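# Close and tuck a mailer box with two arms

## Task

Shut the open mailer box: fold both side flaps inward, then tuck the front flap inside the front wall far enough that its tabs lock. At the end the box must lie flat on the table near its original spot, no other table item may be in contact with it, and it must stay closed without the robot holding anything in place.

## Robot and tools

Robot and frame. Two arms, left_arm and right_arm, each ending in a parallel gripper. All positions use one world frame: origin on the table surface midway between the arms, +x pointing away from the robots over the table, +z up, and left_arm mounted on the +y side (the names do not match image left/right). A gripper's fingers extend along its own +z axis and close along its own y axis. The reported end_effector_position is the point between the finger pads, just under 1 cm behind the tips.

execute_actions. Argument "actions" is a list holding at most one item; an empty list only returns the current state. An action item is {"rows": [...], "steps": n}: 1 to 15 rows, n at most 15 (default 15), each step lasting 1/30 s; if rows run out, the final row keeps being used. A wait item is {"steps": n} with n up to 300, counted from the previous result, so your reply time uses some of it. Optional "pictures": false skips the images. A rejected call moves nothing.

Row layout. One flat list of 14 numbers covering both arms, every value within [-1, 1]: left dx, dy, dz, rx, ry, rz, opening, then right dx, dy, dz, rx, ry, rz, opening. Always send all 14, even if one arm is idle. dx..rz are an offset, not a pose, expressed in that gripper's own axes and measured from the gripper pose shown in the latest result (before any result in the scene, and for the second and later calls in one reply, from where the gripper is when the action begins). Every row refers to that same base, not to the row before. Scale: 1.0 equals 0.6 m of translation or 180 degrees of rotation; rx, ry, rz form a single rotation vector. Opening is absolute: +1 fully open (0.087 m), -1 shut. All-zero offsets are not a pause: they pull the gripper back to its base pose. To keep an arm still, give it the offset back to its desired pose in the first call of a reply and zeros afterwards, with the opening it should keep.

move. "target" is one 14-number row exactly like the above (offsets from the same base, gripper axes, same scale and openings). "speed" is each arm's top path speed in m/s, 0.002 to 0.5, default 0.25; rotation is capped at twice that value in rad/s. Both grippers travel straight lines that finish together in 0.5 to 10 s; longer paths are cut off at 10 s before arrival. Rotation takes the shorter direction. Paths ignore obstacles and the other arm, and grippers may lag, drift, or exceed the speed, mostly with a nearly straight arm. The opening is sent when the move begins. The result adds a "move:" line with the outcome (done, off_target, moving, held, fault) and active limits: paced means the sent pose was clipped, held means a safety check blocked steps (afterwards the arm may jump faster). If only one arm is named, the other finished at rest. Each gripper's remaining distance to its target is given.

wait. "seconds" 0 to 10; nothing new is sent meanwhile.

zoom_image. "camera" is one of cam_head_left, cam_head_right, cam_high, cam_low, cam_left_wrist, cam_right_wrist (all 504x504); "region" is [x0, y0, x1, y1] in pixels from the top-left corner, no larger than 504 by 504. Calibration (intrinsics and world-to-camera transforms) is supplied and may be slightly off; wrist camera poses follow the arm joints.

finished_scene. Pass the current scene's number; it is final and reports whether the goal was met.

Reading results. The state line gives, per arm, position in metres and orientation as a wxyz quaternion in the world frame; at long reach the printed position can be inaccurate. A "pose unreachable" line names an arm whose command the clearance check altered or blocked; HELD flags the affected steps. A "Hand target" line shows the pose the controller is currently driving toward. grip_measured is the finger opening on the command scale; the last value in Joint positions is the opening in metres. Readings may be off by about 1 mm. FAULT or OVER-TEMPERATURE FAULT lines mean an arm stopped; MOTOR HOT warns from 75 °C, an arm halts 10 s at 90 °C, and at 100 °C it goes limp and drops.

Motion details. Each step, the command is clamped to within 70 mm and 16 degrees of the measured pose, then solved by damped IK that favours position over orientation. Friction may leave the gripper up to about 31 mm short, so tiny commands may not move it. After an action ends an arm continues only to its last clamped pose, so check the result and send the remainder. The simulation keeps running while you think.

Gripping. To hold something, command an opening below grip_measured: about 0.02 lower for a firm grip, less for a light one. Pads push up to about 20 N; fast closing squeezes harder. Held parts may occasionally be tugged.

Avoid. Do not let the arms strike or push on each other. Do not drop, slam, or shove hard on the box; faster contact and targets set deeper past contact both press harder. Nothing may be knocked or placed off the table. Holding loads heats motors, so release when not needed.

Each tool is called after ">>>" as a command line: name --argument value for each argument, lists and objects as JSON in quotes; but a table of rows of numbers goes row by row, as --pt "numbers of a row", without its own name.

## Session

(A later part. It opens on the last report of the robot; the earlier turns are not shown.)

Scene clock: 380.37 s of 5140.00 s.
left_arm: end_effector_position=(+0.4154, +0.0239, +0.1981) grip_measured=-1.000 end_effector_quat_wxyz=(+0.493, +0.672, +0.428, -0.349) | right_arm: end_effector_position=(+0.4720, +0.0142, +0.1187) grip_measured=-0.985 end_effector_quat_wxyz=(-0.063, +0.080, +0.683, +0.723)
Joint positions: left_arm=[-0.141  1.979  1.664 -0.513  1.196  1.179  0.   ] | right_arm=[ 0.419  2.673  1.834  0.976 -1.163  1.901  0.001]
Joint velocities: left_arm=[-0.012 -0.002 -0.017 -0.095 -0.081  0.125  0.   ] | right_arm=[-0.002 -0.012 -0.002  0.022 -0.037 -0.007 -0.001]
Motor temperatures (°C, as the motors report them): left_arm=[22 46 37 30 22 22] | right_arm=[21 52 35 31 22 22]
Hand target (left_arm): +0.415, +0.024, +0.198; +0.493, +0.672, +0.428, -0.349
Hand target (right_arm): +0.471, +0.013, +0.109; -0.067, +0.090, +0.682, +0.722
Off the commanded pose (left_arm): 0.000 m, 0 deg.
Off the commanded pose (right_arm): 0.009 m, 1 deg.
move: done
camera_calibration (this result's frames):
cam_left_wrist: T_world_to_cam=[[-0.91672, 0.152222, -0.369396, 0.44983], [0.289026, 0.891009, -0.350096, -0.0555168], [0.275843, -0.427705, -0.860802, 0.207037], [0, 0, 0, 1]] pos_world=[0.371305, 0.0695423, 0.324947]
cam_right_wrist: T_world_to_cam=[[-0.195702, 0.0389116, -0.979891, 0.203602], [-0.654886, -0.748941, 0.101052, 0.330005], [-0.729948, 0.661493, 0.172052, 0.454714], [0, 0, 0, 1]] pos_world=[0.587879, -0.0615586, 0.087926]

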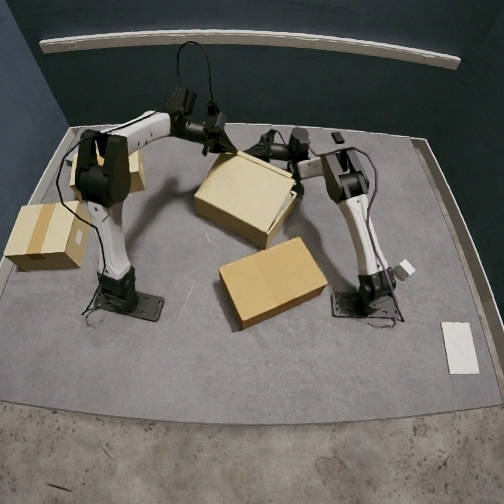

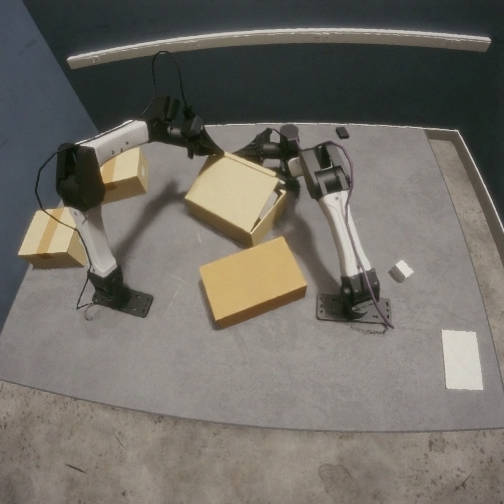

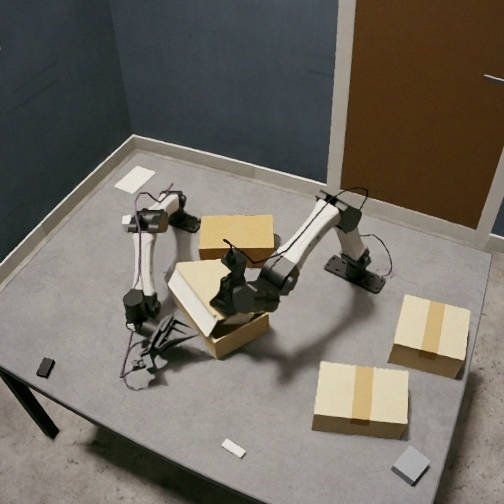

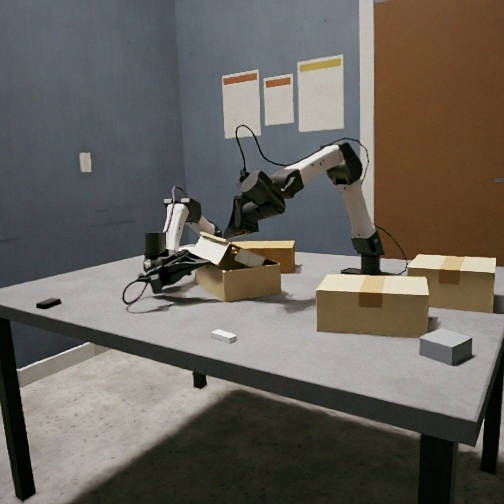

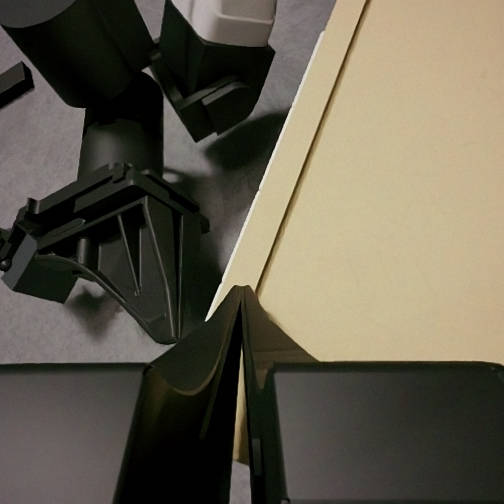

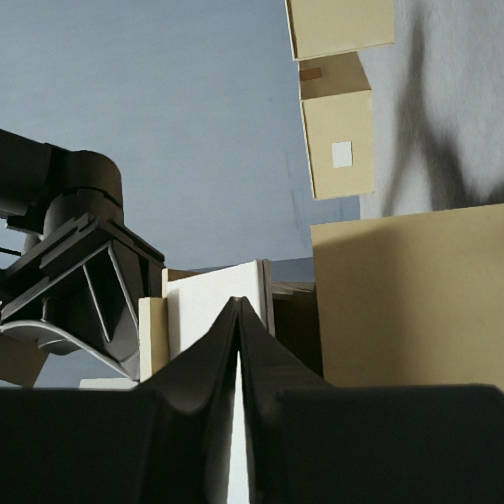

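>>> move --target '[0.02,0,0.005,0,0,0,-1,0,-0.01,-0.05,0,0.17,0,-1]' --speed 0.08

>>> move --target '[0.02,0,0.005,0,0,0,-1,0.05,0,0.05,0,0,0,-1]' --speed 0.04

>>> zoom_image --camera "cam_low" --region '[120,130,370,310]'

>>> zoom_image --camera "cam_high" --region '[110,200,330,380]'

Scene clock: 387.50 s of 5140.00 s.
left_arm: end_effector_position=(+0.4172, +0.0230, +0.2001) grip_measured=-1.000 end_effector_quat_wxyz=(+0.498, +0.673, +0.423, -0.346) | right_arm: end_effector_position=(+0.4700, -0.0104, +0.1143) grip_measured=-0.985 end_effector_quat_wxyz=(-0.167, -0.070, +0.704, +0.687)
Joint positions: left_arm=[-0.141  1.979  1.664 -0.496  1.198  1.179  0.   ] | right_arm=[ 0.382  2.996  2.476  0.882 -1.572  2.073  0.001]
Joint velocities: left_arm=[-0.017 -0.012 -0.002 -0.022 -0.022 -0.022  0.   ] | right_arm=[-0.007 -0.007 -0.002  0.051  0.007  0.007 -0.001]
Motor temperatures (°C, as the motors report them): left_arm=[22 46 37 30 22 22] | right_arm=[21 53 35 31 22 22]
Hand target (left_arm): +0.420, +0.024, +0.187; +0.493, +0.672, +0.428, -0.349
Hand target (right_arm): +0.471, -0.015, +0.111; -0.173, -0.063, +0.705, +0.685
Off the commanded pose (left_arm): 0.014 m, 1 deg.
Off the commanded pose (right_arm): 0.006 m, 13 deg.
joint sent to its limit (right arm) — the command would take joint 5 (wrist yaw) past its lower limit and joint 6 (wrist roll) past its upper limit, so those joints were sent only as far as their limits.
After step 90, 0.53 s passed at rest.
move: off_target (left_arm, right_arm)
camera_calibration (this result's frames):
cam_left_wrist: T_world_to_cam=[[-0.910621, 0.151395, -0.384511, 0.452897], [0.296143, 0.888039, -0.351691, -0.057141], [0.288216, -0.434128, -0.853501, 0.201457], [0, 0, 0, 1]] pos_world=[0.371277, 0.0696347, 0.325991]
cam_right_wrist: T_world_to_cam=[[-0.119185, -0.063624, -0.990831, 0.164033], [-0.351505, -0.930609, 0.102039, 0.166141], [-0.928569, 0.360443, 0.0885504, 0.570119], [0, 0, 0, 1]] pos_world=[0.607344, -0.0404472, 0.0950919]

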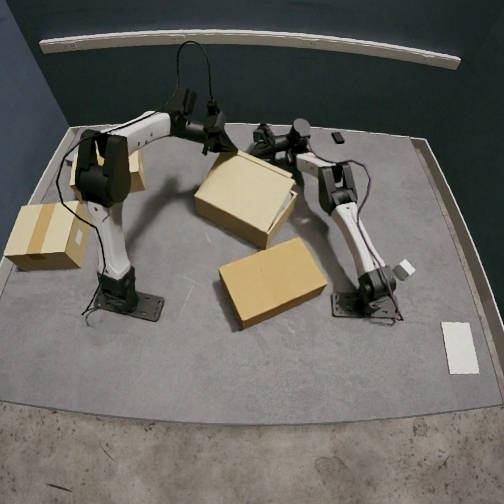

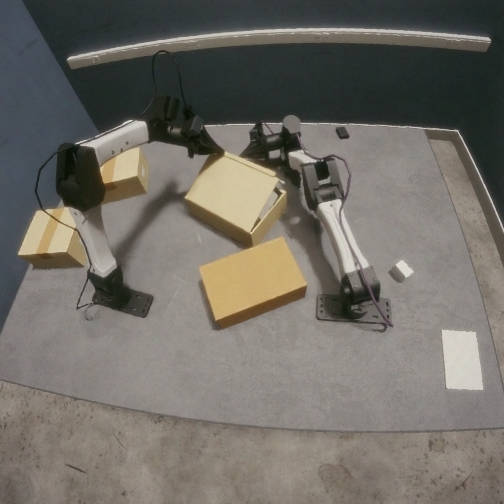

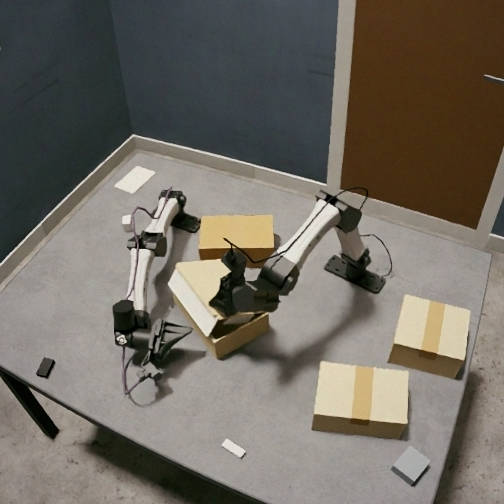

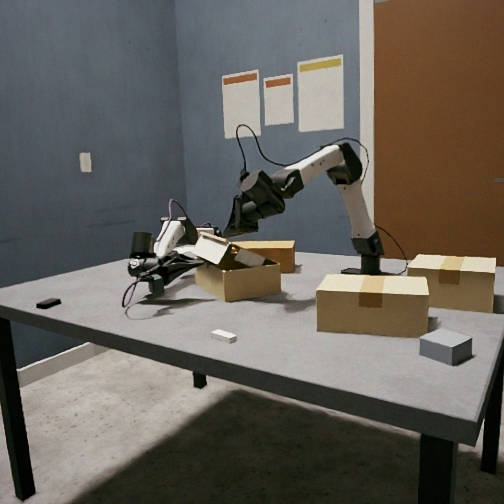

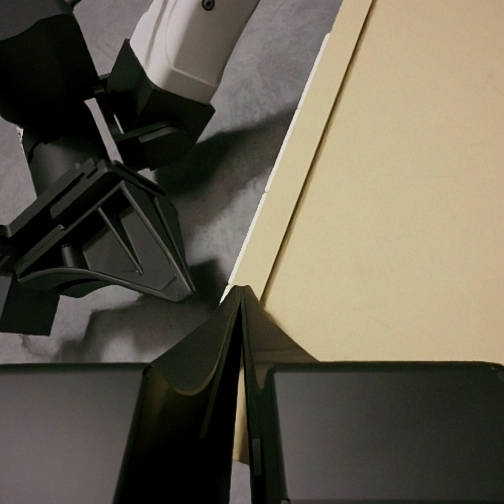

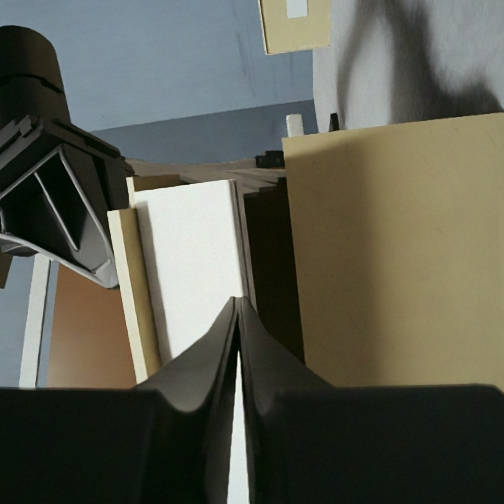

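Scene clock: 389.13 s of 5140.00 s.
left_arm: end_effector_position=(+0.4175, +0.0211, +0.2042) grip_measured=-1.000 end_effector_quat_wxyz=(+0.506, +0.674, +0.411, -0.348) | right_arm: end_effector_position=(+0.4348, +0.0031, +0.1051) grip_measured=-0.985 end_effector_quat_wxyz=(-0.174, -0.064, +0.701, +0.689)
Joint positions: left_arm=[-0.141  1.979  1.664 -0.477  1.216  1.18   0.   ] | right_arm=[ 0.425  2.813  2.084  0.957 -1.528  1.954  0.001]
Joint velocities: left_arm=[-0.002  0.007 -0.002  0.022 -0.007 -0.007  0.   ] | right_arm=[ 0.012 -0.007 -0.022 -0.095 -0.022 -0.139 -0.001]
Motor temperatures (°C, as the motors report them): left_arm=[22 46 37 30 22 22] | right_arm=[21 53 35 31 22 22]
Hand target (left_arm): +0.421, +0.023, +0.189; +0.498, +0.673, +0.423, -0.346
Hand target (right_arm): +0.431, +0.008, +0.119; -0.169, -0.071, +0.699, +0.691
Off the commanded pose (left_arm): 0.016 m, 2 deg.
Off the commanded pose (right_arm): 0.014 m, 1 deg.
move: off_target (left_arm, right_arm)
camera_calibration (this result's frames):
cam_left_wrist: T_world_to_cam=[[-0.902641, 0.155726, -0.401234, 0.454927], [0.312819, 0.877669, -0.363098, -0.0584893], [0.295607, -0.453261, -0.840935, 0.198784], [0, 0, 0, 1]] pos_world=[0.37017, 0.0705915, 0.328459]
cam_right_wrist: T_world_to_cam=[[-0.137165, -0.0596949, -0.988748, 0.159193], [-0.348471, -0.931467, 0.104579, 0.165693], [-0.927229, 0.358894, 0.106963, 0.530785], [0, 0, 0, 1]] pos_world=[0.571734, -0.0266554, 0.0832993]

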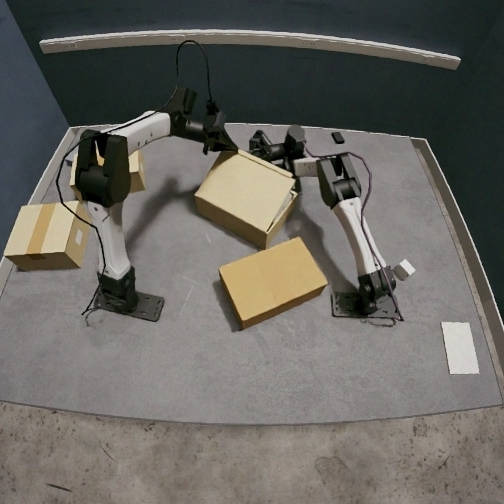

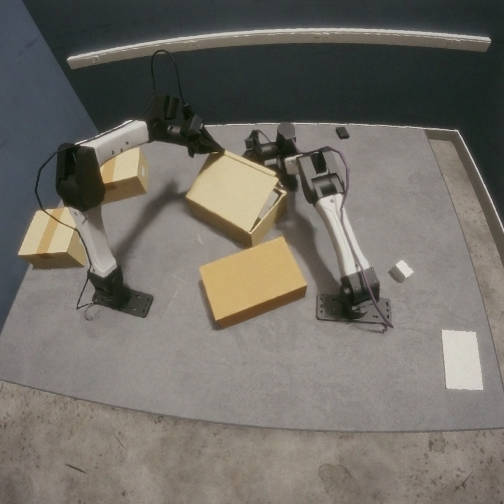

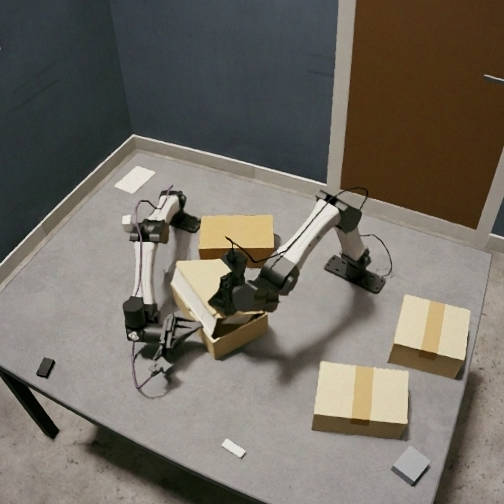

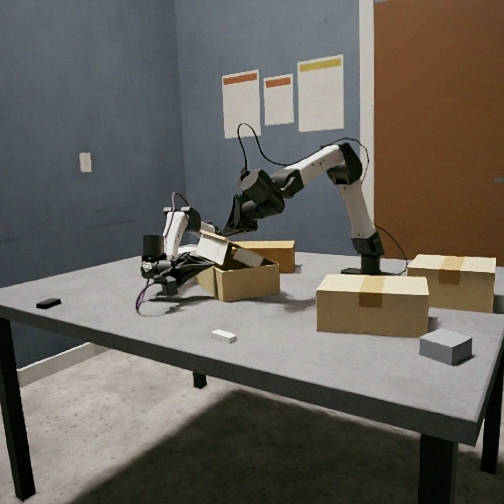

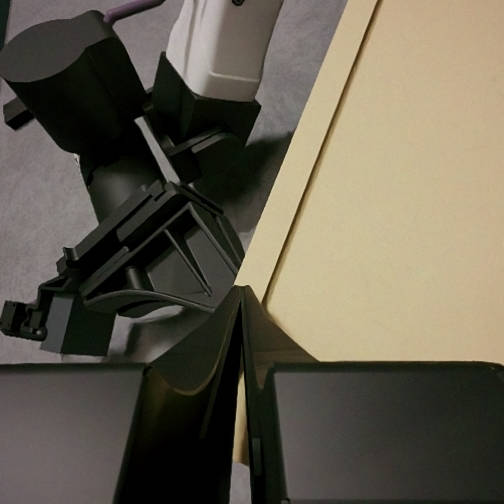

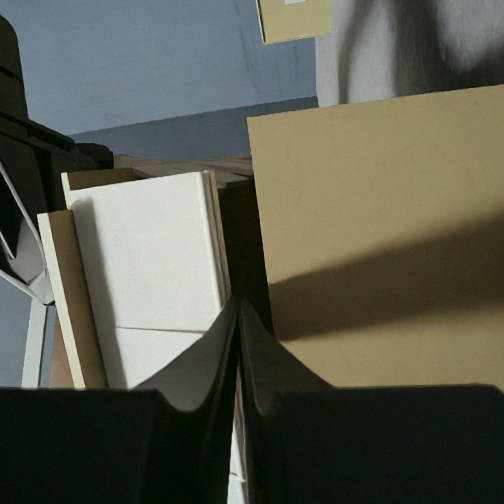

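Region (120, 130, 370, 310) of cam_low's 504x504 image, scaled by 2.016, with more detail than that image has; it fills the top 363 rows of this view, and the rest is white.

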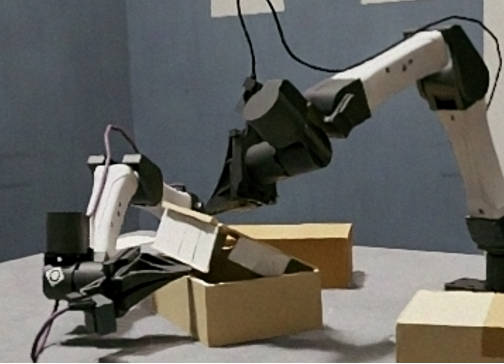

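Region (110, 200, 330, 380) of cam_high's 504x504 image, scaled by 2.291, with more detail than that image has; it fills the top 412 rows of this view, and the rest is white.

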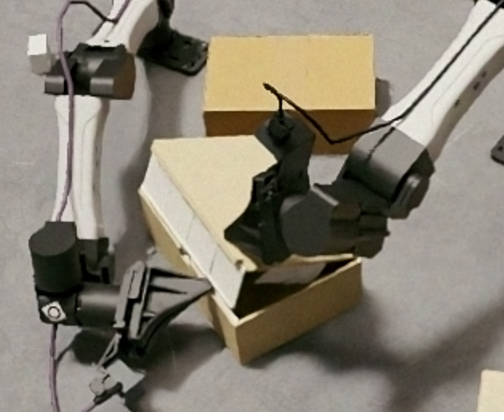

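>>> execute_actions --actions '[]'

Scene clock: 394.90 s of 5140.00 s.
left_arm: end_effector_position=(+0.4175, +0.0211, +0.2042) grip_measured=-1.000 end_effector_quat_wxyz=(+0.506, +0.674, +0.411, -0.348) | right_arm: end_effector_position=(+0.4348, +0.0032, +0.1049) grip_measured=-0.985 end_effector_quat_wxyz=(-0.173, -0.065, +0.701, +0.689)
Joint positions: left_arm=[-0.141  1.979  1.664 -0.477  1.216  1.18   0.   ] | right_arm=[ 0.425  2.812  2.083  0.948 -1.528  1.943  0.001]
Joint velocities: left_arm=[-0.017 -0.037  0.002 -0.081  0.022 -0.051  0.   ] | right_arm=[-0.017 -0.002  0.002 -0.037 -0.037 -0.007 -0.   ]
Motor temperatures (°C, as the motors report them): left_arm=[22 46 37 30 22 22] | right_arm=[21 56 35 30 22 22]
Hand target (left_arm): +0.421, +0.023, +0.189; +0.498, +0.673, +0.423, -0.346
Hand target (right_arm): +0.431, +0.008, +0.118; -0.169, -0.071, +0.699, +0.691
Off the commanded pose (left_arm): 0.016 m, 2 deg.
Off the commanded pose (right_arm): 0.015 m, 1 deg.
Steps of this call (steps 1 to 90: nothing new was sent; then 2.77 s passed at rest). Readings (end_effector_position):
1: left_arm (+0.4175, +0.0211, +0.2042) | right_arm (+0.4348, +0.0031, +0.1050)
2: left_arm (+0.4175, +0.0211, +0.2042) | right_arm (+0.4347, +0.0031, +0.1050)
4: left_arm (+0.4175, +0.0211, +0.2042) | right_arm (+0.4348, +0.0031, +0.1050)
8: left_arm (+0.4175, +0.0211, +0.2042) | right_arm (+0.4348, +0.0032, +0.1050)
90: the state above
camera_calibration (this result's frames):
cam_left_wrist: T_world_to_cam=[[-0.902641, 0.155726, -0.401234, 0.454927], [0.312819, 0.877669, -0.363098, -0.0584893], [0.295607, -0.453261, -0.840935, 0.198784], [0, 0, 0, 1]] pos_world=[0.37017, 0.0705915, 0.328459]
cam_right_wrist: T_world_to_cam=[[-0.133854, -0.0588602, -0.989252, 0.157591], [-0.348919, -0.931515, 0.102636, 0.166177], [-0.927544, 0.358907, 0.104149, 0.531297], [0, 0, 0, 1]] pos_world=[0.571878, -0.0266144, 0.0835075]

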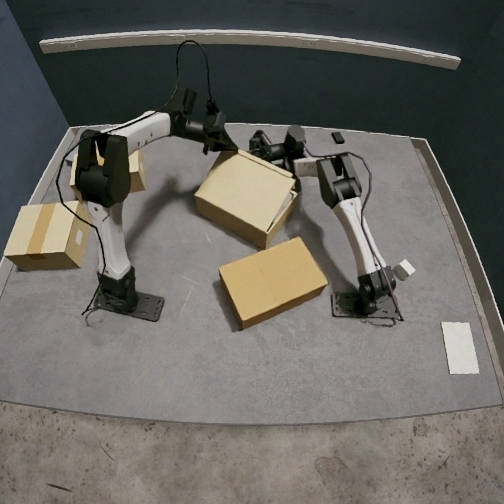

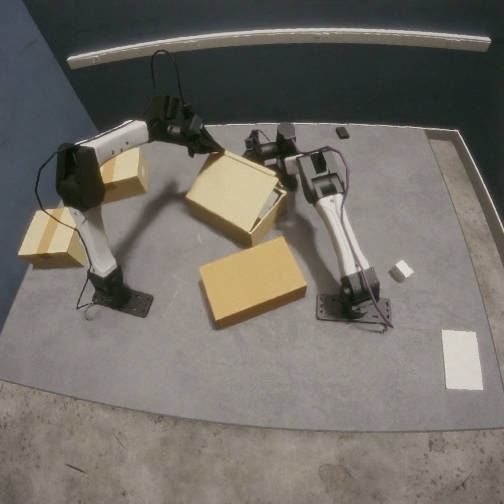

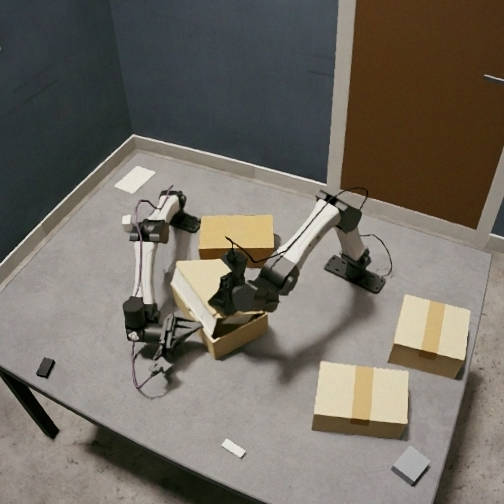

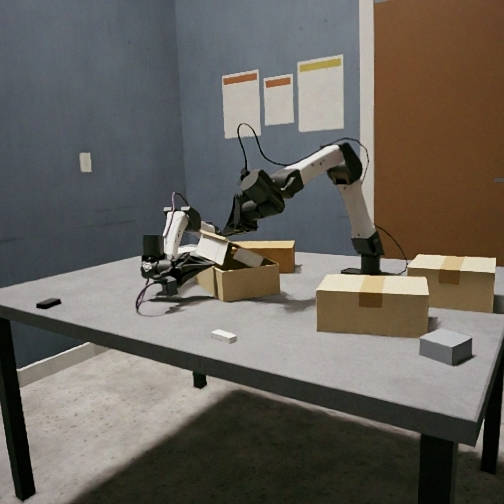

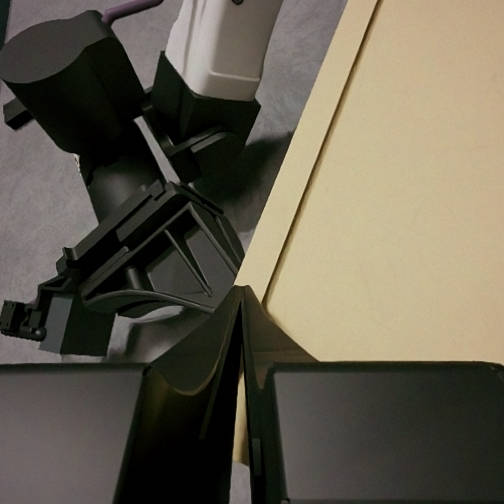

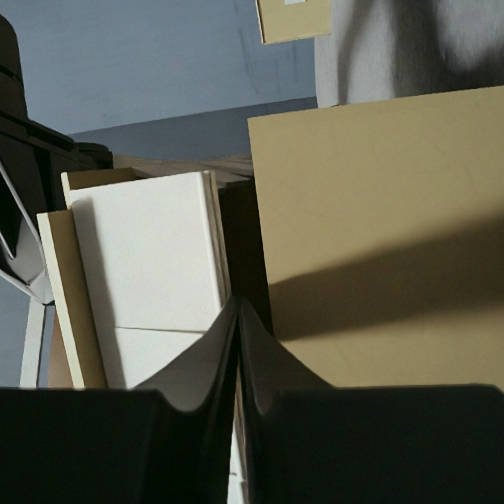

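>>> move --target '[0,0,0,0,0,0,-1,-0.05,0,-0.06,0,0,0,-1]' --speed 0.08

>>> move --target '[0,0,0,0,0,0,-1,0,0.05,0,0,0,0,-1]' --speed 0.08

>>> move --target '[0,0,0,0,0,0,-1,0.06,0,0.07,0,0,0,-1]' --speed 0.05

Scene clock: 399.97 s of 5140.00 s.
left_arm: end_effector_position=(+0.4171, +0.0209, +0.2045) grip_measured=-1.000 end_effector_quat_wxyz=(+0.506, +0.674, +0.411, -0.349) | right_arm: end_effector_position=(+0.4738, -0.0197, +0.1004) grip_measured=-0.985 end_effector_quat_wxyz=(-0.159, -0.065, +0.704, +0.689)
Joint positions: left_arm=[-0.141  1.979  1.664 -0.477  1.219  1.18   0.   ] | right_arm=[ 0.363  2.976  2.404  0.842 -1.571  1.978  0.001]
Joint velocities: left_arm=[ 0.012 -0.022  0.002 -0.022 -0.037 -0.022  0.   ] | right_arm=[ 0.007  0.002 -0.007 -0.066  0.037 -0.007  0.   ]
Motor temperatures (°C, as the motors report them): left_arm=[22 46 37 30 22 22] | right_arm=[21 57 35 30 22 22]
Hand target (left_arm): +0.417, +0.021, +0.204; +0.506, +0.674, +0.411, -0.348
Hand target (right_arm): +0.475, -0.021, +0.100; -0.167, -0.061, +0.705, +0.686
Off the commanded pose (left_arm): 0.000 m, 0 deg.
Off the commanded pose (right_arm): 0.002 m, 2 deg.
joint sent to its limit (right arm) — the command would take joint 5 (wrist yaw) past its lower limit, so that joint was sent only as far as its limit.
After step 90, 1.03 s passed at rest.
move: done
camera_calibration (this result's frames):
cam_left_wrist: T_world_to_cam=[[-0.902579, 0.156694, -0.400996, 0.454657], [0.314255, 0.876422, -0.364867, -0.0583464], [0.294269, -0.455336, -0.840283, 0.199525], [0, 0, 0, 1]] pos_world=[0.369986, 0.0707448, 0.328684]
cam_right_wrist: T_world_to_cam=[[-0.116817, -0.0600328, -0.991337, 0.149155], [-0.369158, -0.924029, 0.0994577, 0.16894], [-0.921996, 0.377579, 0.085781, 0.57572], [0, 0, 0, 1]] pos_world=[0.610601, -0.0523201, 0.0816751]

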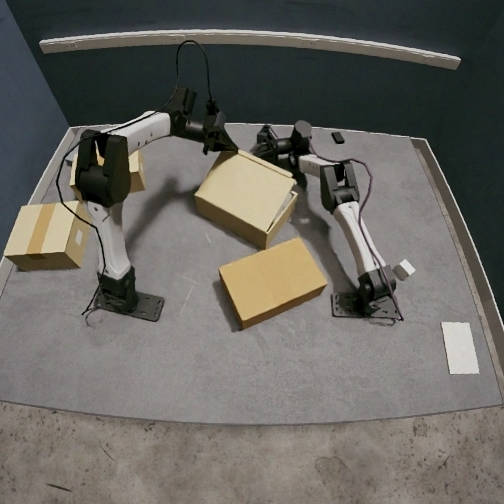

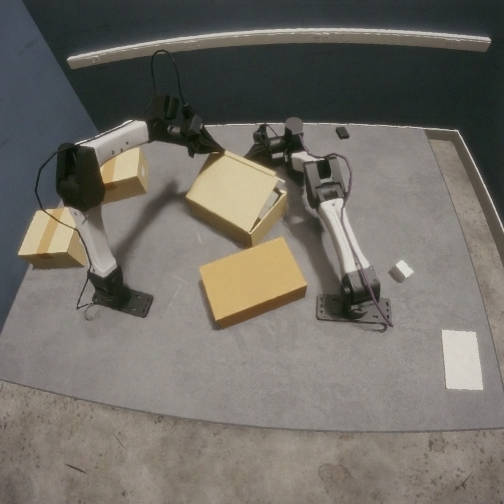

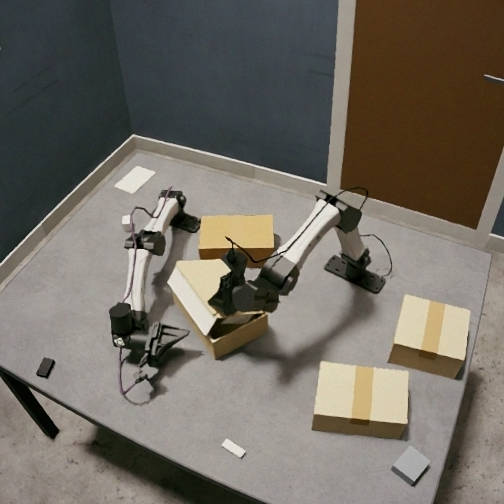

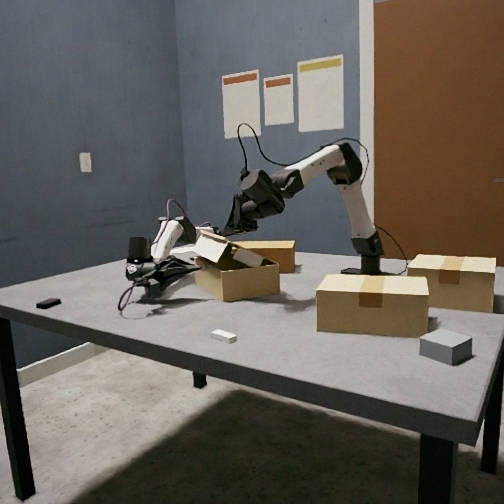

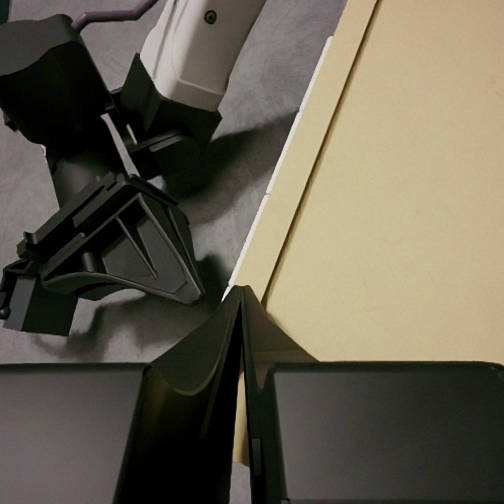

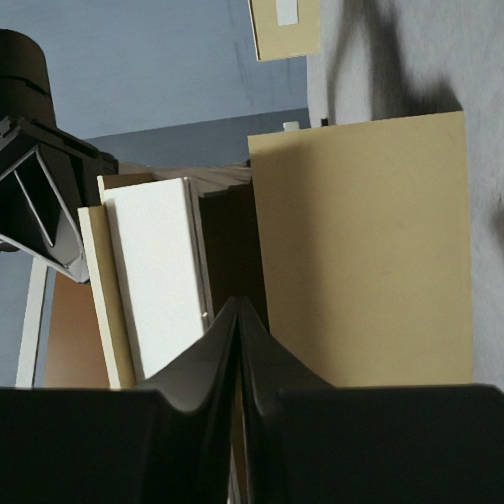

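Scene clock: 400.87 s of 5140.00 s.
left_arm: end_effector_position=(+0.4171, +0.0209, +0.2045) grip_measured=-1.000 end_effector_quat_wxyz=(+0.506, +0.674, +0.411, -0.349) | right_arm: end_effector_position=(+0.4758, -0.0191, +0.1077) grip_measured=-0.985 end_effector_quat_wxyz=(-0.168, -0.056, +0.705, +0.687)
Joint positions: left_arm=[-0.141  1.979  1.664 -0.477  1.219  1.18   0.   ] | right_arm=[ 0.363  2.976  2.429  0.82  -1.571  2.006  0.001]
Joint velocities: left_arm=[-0.007  0.002 -0.007  0.081 -0.051 -0.007  0.   ] | right_arm=[-0.012 -0.017  0.007  0.037 -0.007 -0.051 -0.   ]
Motor temperatures (°C, as the motors report them): left_arm=[22 46 37 30 22 22] | right_arm=[21 57 35 30 22 22]
Hand target (left_arm): +0.417, +0.021, +0.204; +0.506, +0.674, +0.411, -0.349
Hand target (right_arm): +0.477, -0.019, +0.130; -0.159, -0.064, +0.704, +0.689
Off the commanded pose (left_arm): 0.000 m, 0 deg.
Off the commanded pose (right_arm): 0.023 m, 1 deg.
move: off_target (right_arm)
camera_calibration (this result's frames):
cam_left_wrist: T_world_to_cam=[[-0.902579, 0.156694, -0.400996, 0.454657], [0.314255, 0.876422, -0.364867, -0.0583464], [0.294269, -0.455336, -0.840283, 0.199525], [0, 0, 0, 1]] pos_world=[0.369986, 0.0707448, 0.328684]
cam_right_wrist: T_world_to_cam=[[-0.140835, -0.0679623, -0.987698, 0.167521], [-0.36655, -0.923165, 0.115788, 0.166575], [-0.919677, 0.378348, 0.105102, 0.573515], [0, 0, 0, 1]] pos_world=[0.612099, -0.0518269, 0.0858956]

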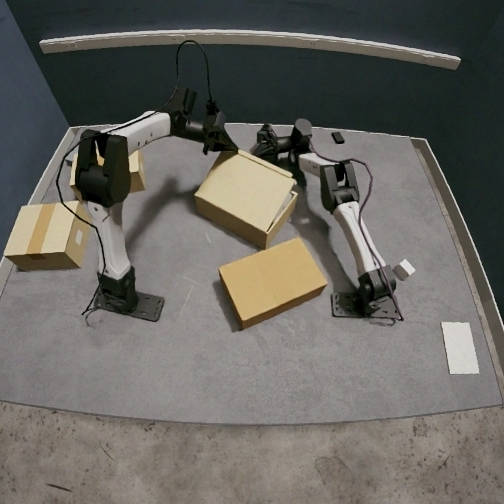

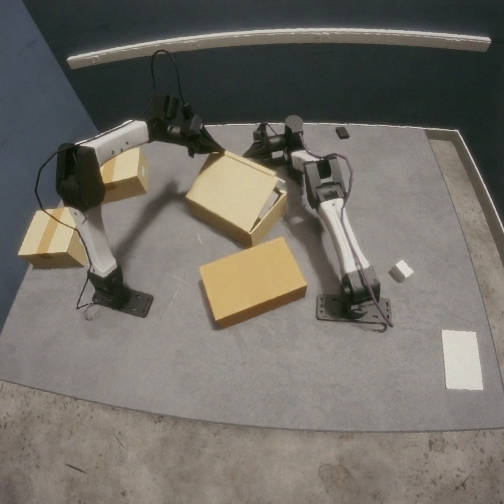

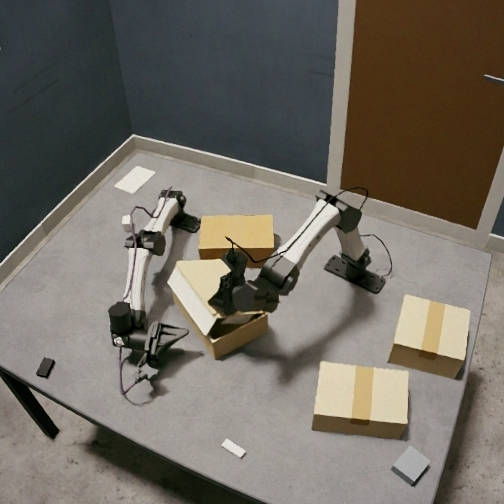

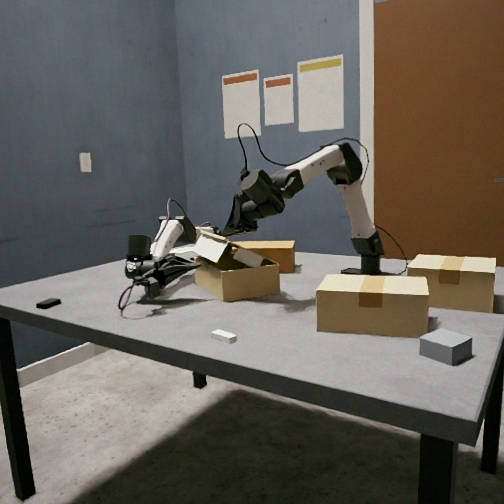

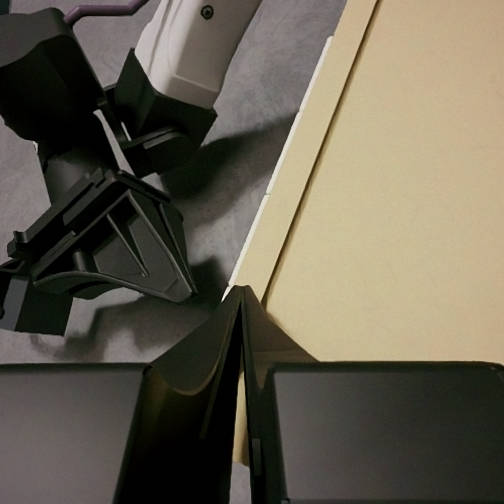

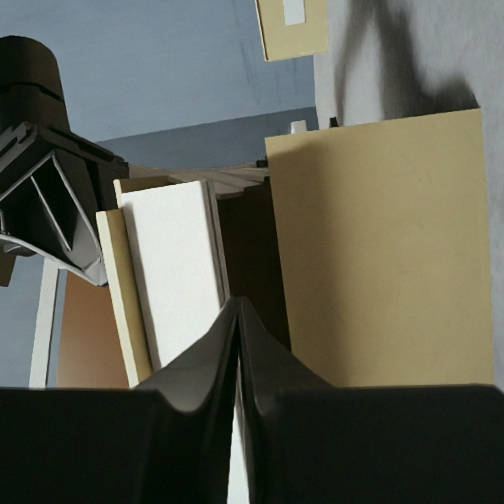

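Scene clock: 402.47 s of 5140.00 s.
left_arm: end_effector_position=(+0.4171, +0.0209, +0.2045) grip_measured=-1.000 end_effector_quat_wxyz=(+0.506, +0.674, +0.411, -0.349) | right_arm: end_effector_position=(+0.4303, +0.0076, +0.1064) grip_measured=-0.985 end_effector_quat_wxyz=(-0.171, -0.056, +0.702, +0.689)
Joint positions: left_arm=[-0.141  1.979  1.664 -0.477  1.219  1.18   0.   ] | right_arm=[ 0.435  2.765  2.019  0.876 -1.504  1.865  0.001]
Joint velocities: left_arm=[ 0.002 -0.012  0.002  0.066  0.022  0.051  0.   ] | right_arm=[ 0.012 -0.002 -0.012 -0.051 -0.007 -0.081 -0.   ]
Motor temperatures (°C, as the motors report them): left_arm=[22 46 37 30 22 22] | right_arm=[21 58 35 30 22 22]
Hand target (left_arm): +0.417, +0.021, +0.204; +0.506, +0.674, +0.411, -0.349
Hand target (right_arm): +0.428, +0.009, +0.113; -0.170, -0.056, +0.702, +0.690
Off the commanded pose (left_arm): 0.000 m, 0 deg.
Off the commanded pose (right_arm): 0.008 m, 1 deg.
move: done
camera_calibration (this result's frames):
cam_left_wrist: T_world_to_cam=[[-0.902579, 0.156694, -0.400996, 0.454657], [0.314255, 0.876422, -0.364867, -0.0583464], [0.294269, -0.455336, -0.840283, 0.199525], [0, 0, 0, 1]] pos_world=[0.369986, 0.0707448, 0.328684]
cam_right_wrist: T_world_to_cam=[[-0.145681, -0.0612081, -0.987436, 0.163634], [-0.36153, -0.925763, 0.110723, 0.173095], [-0.920909, 0.373118, 0.112737, 0.521442], [0, 0, 0, 1]] pos_world=[0.566617, -0.0242987, 0.0836267]

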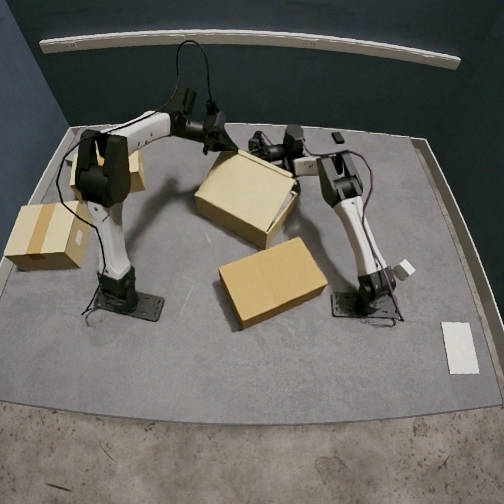

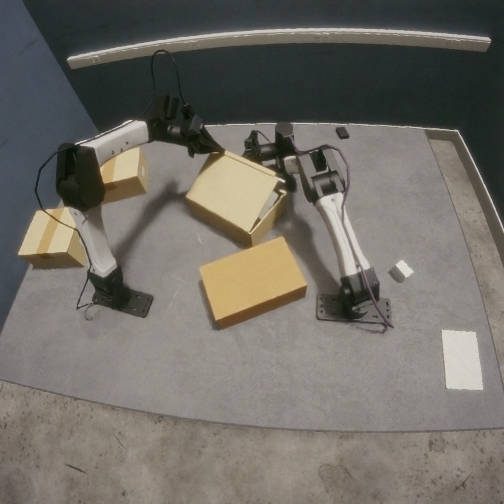

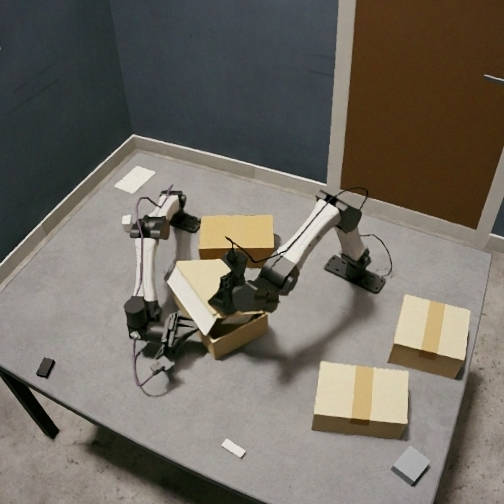

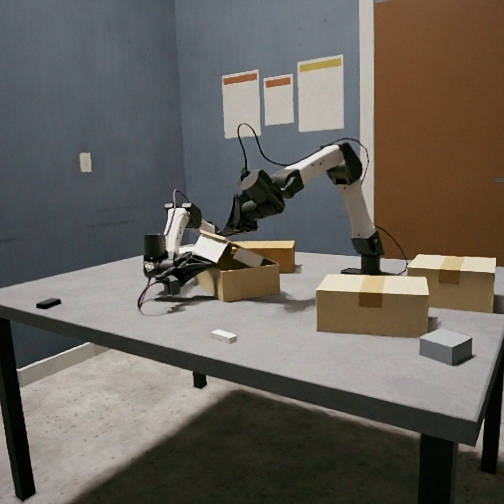

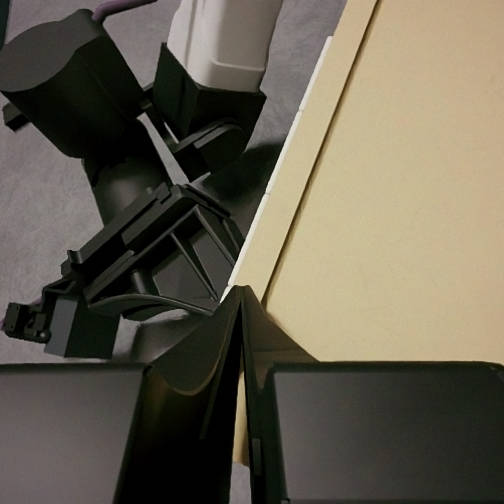

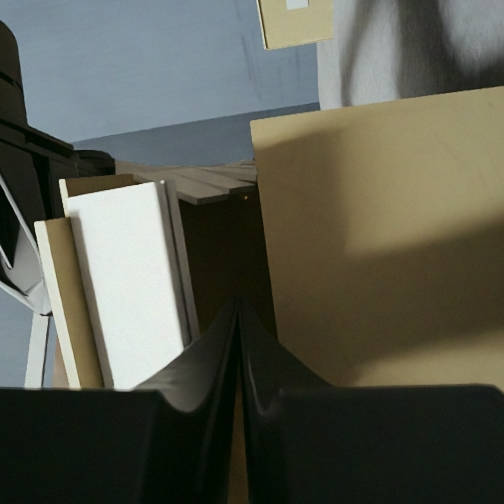

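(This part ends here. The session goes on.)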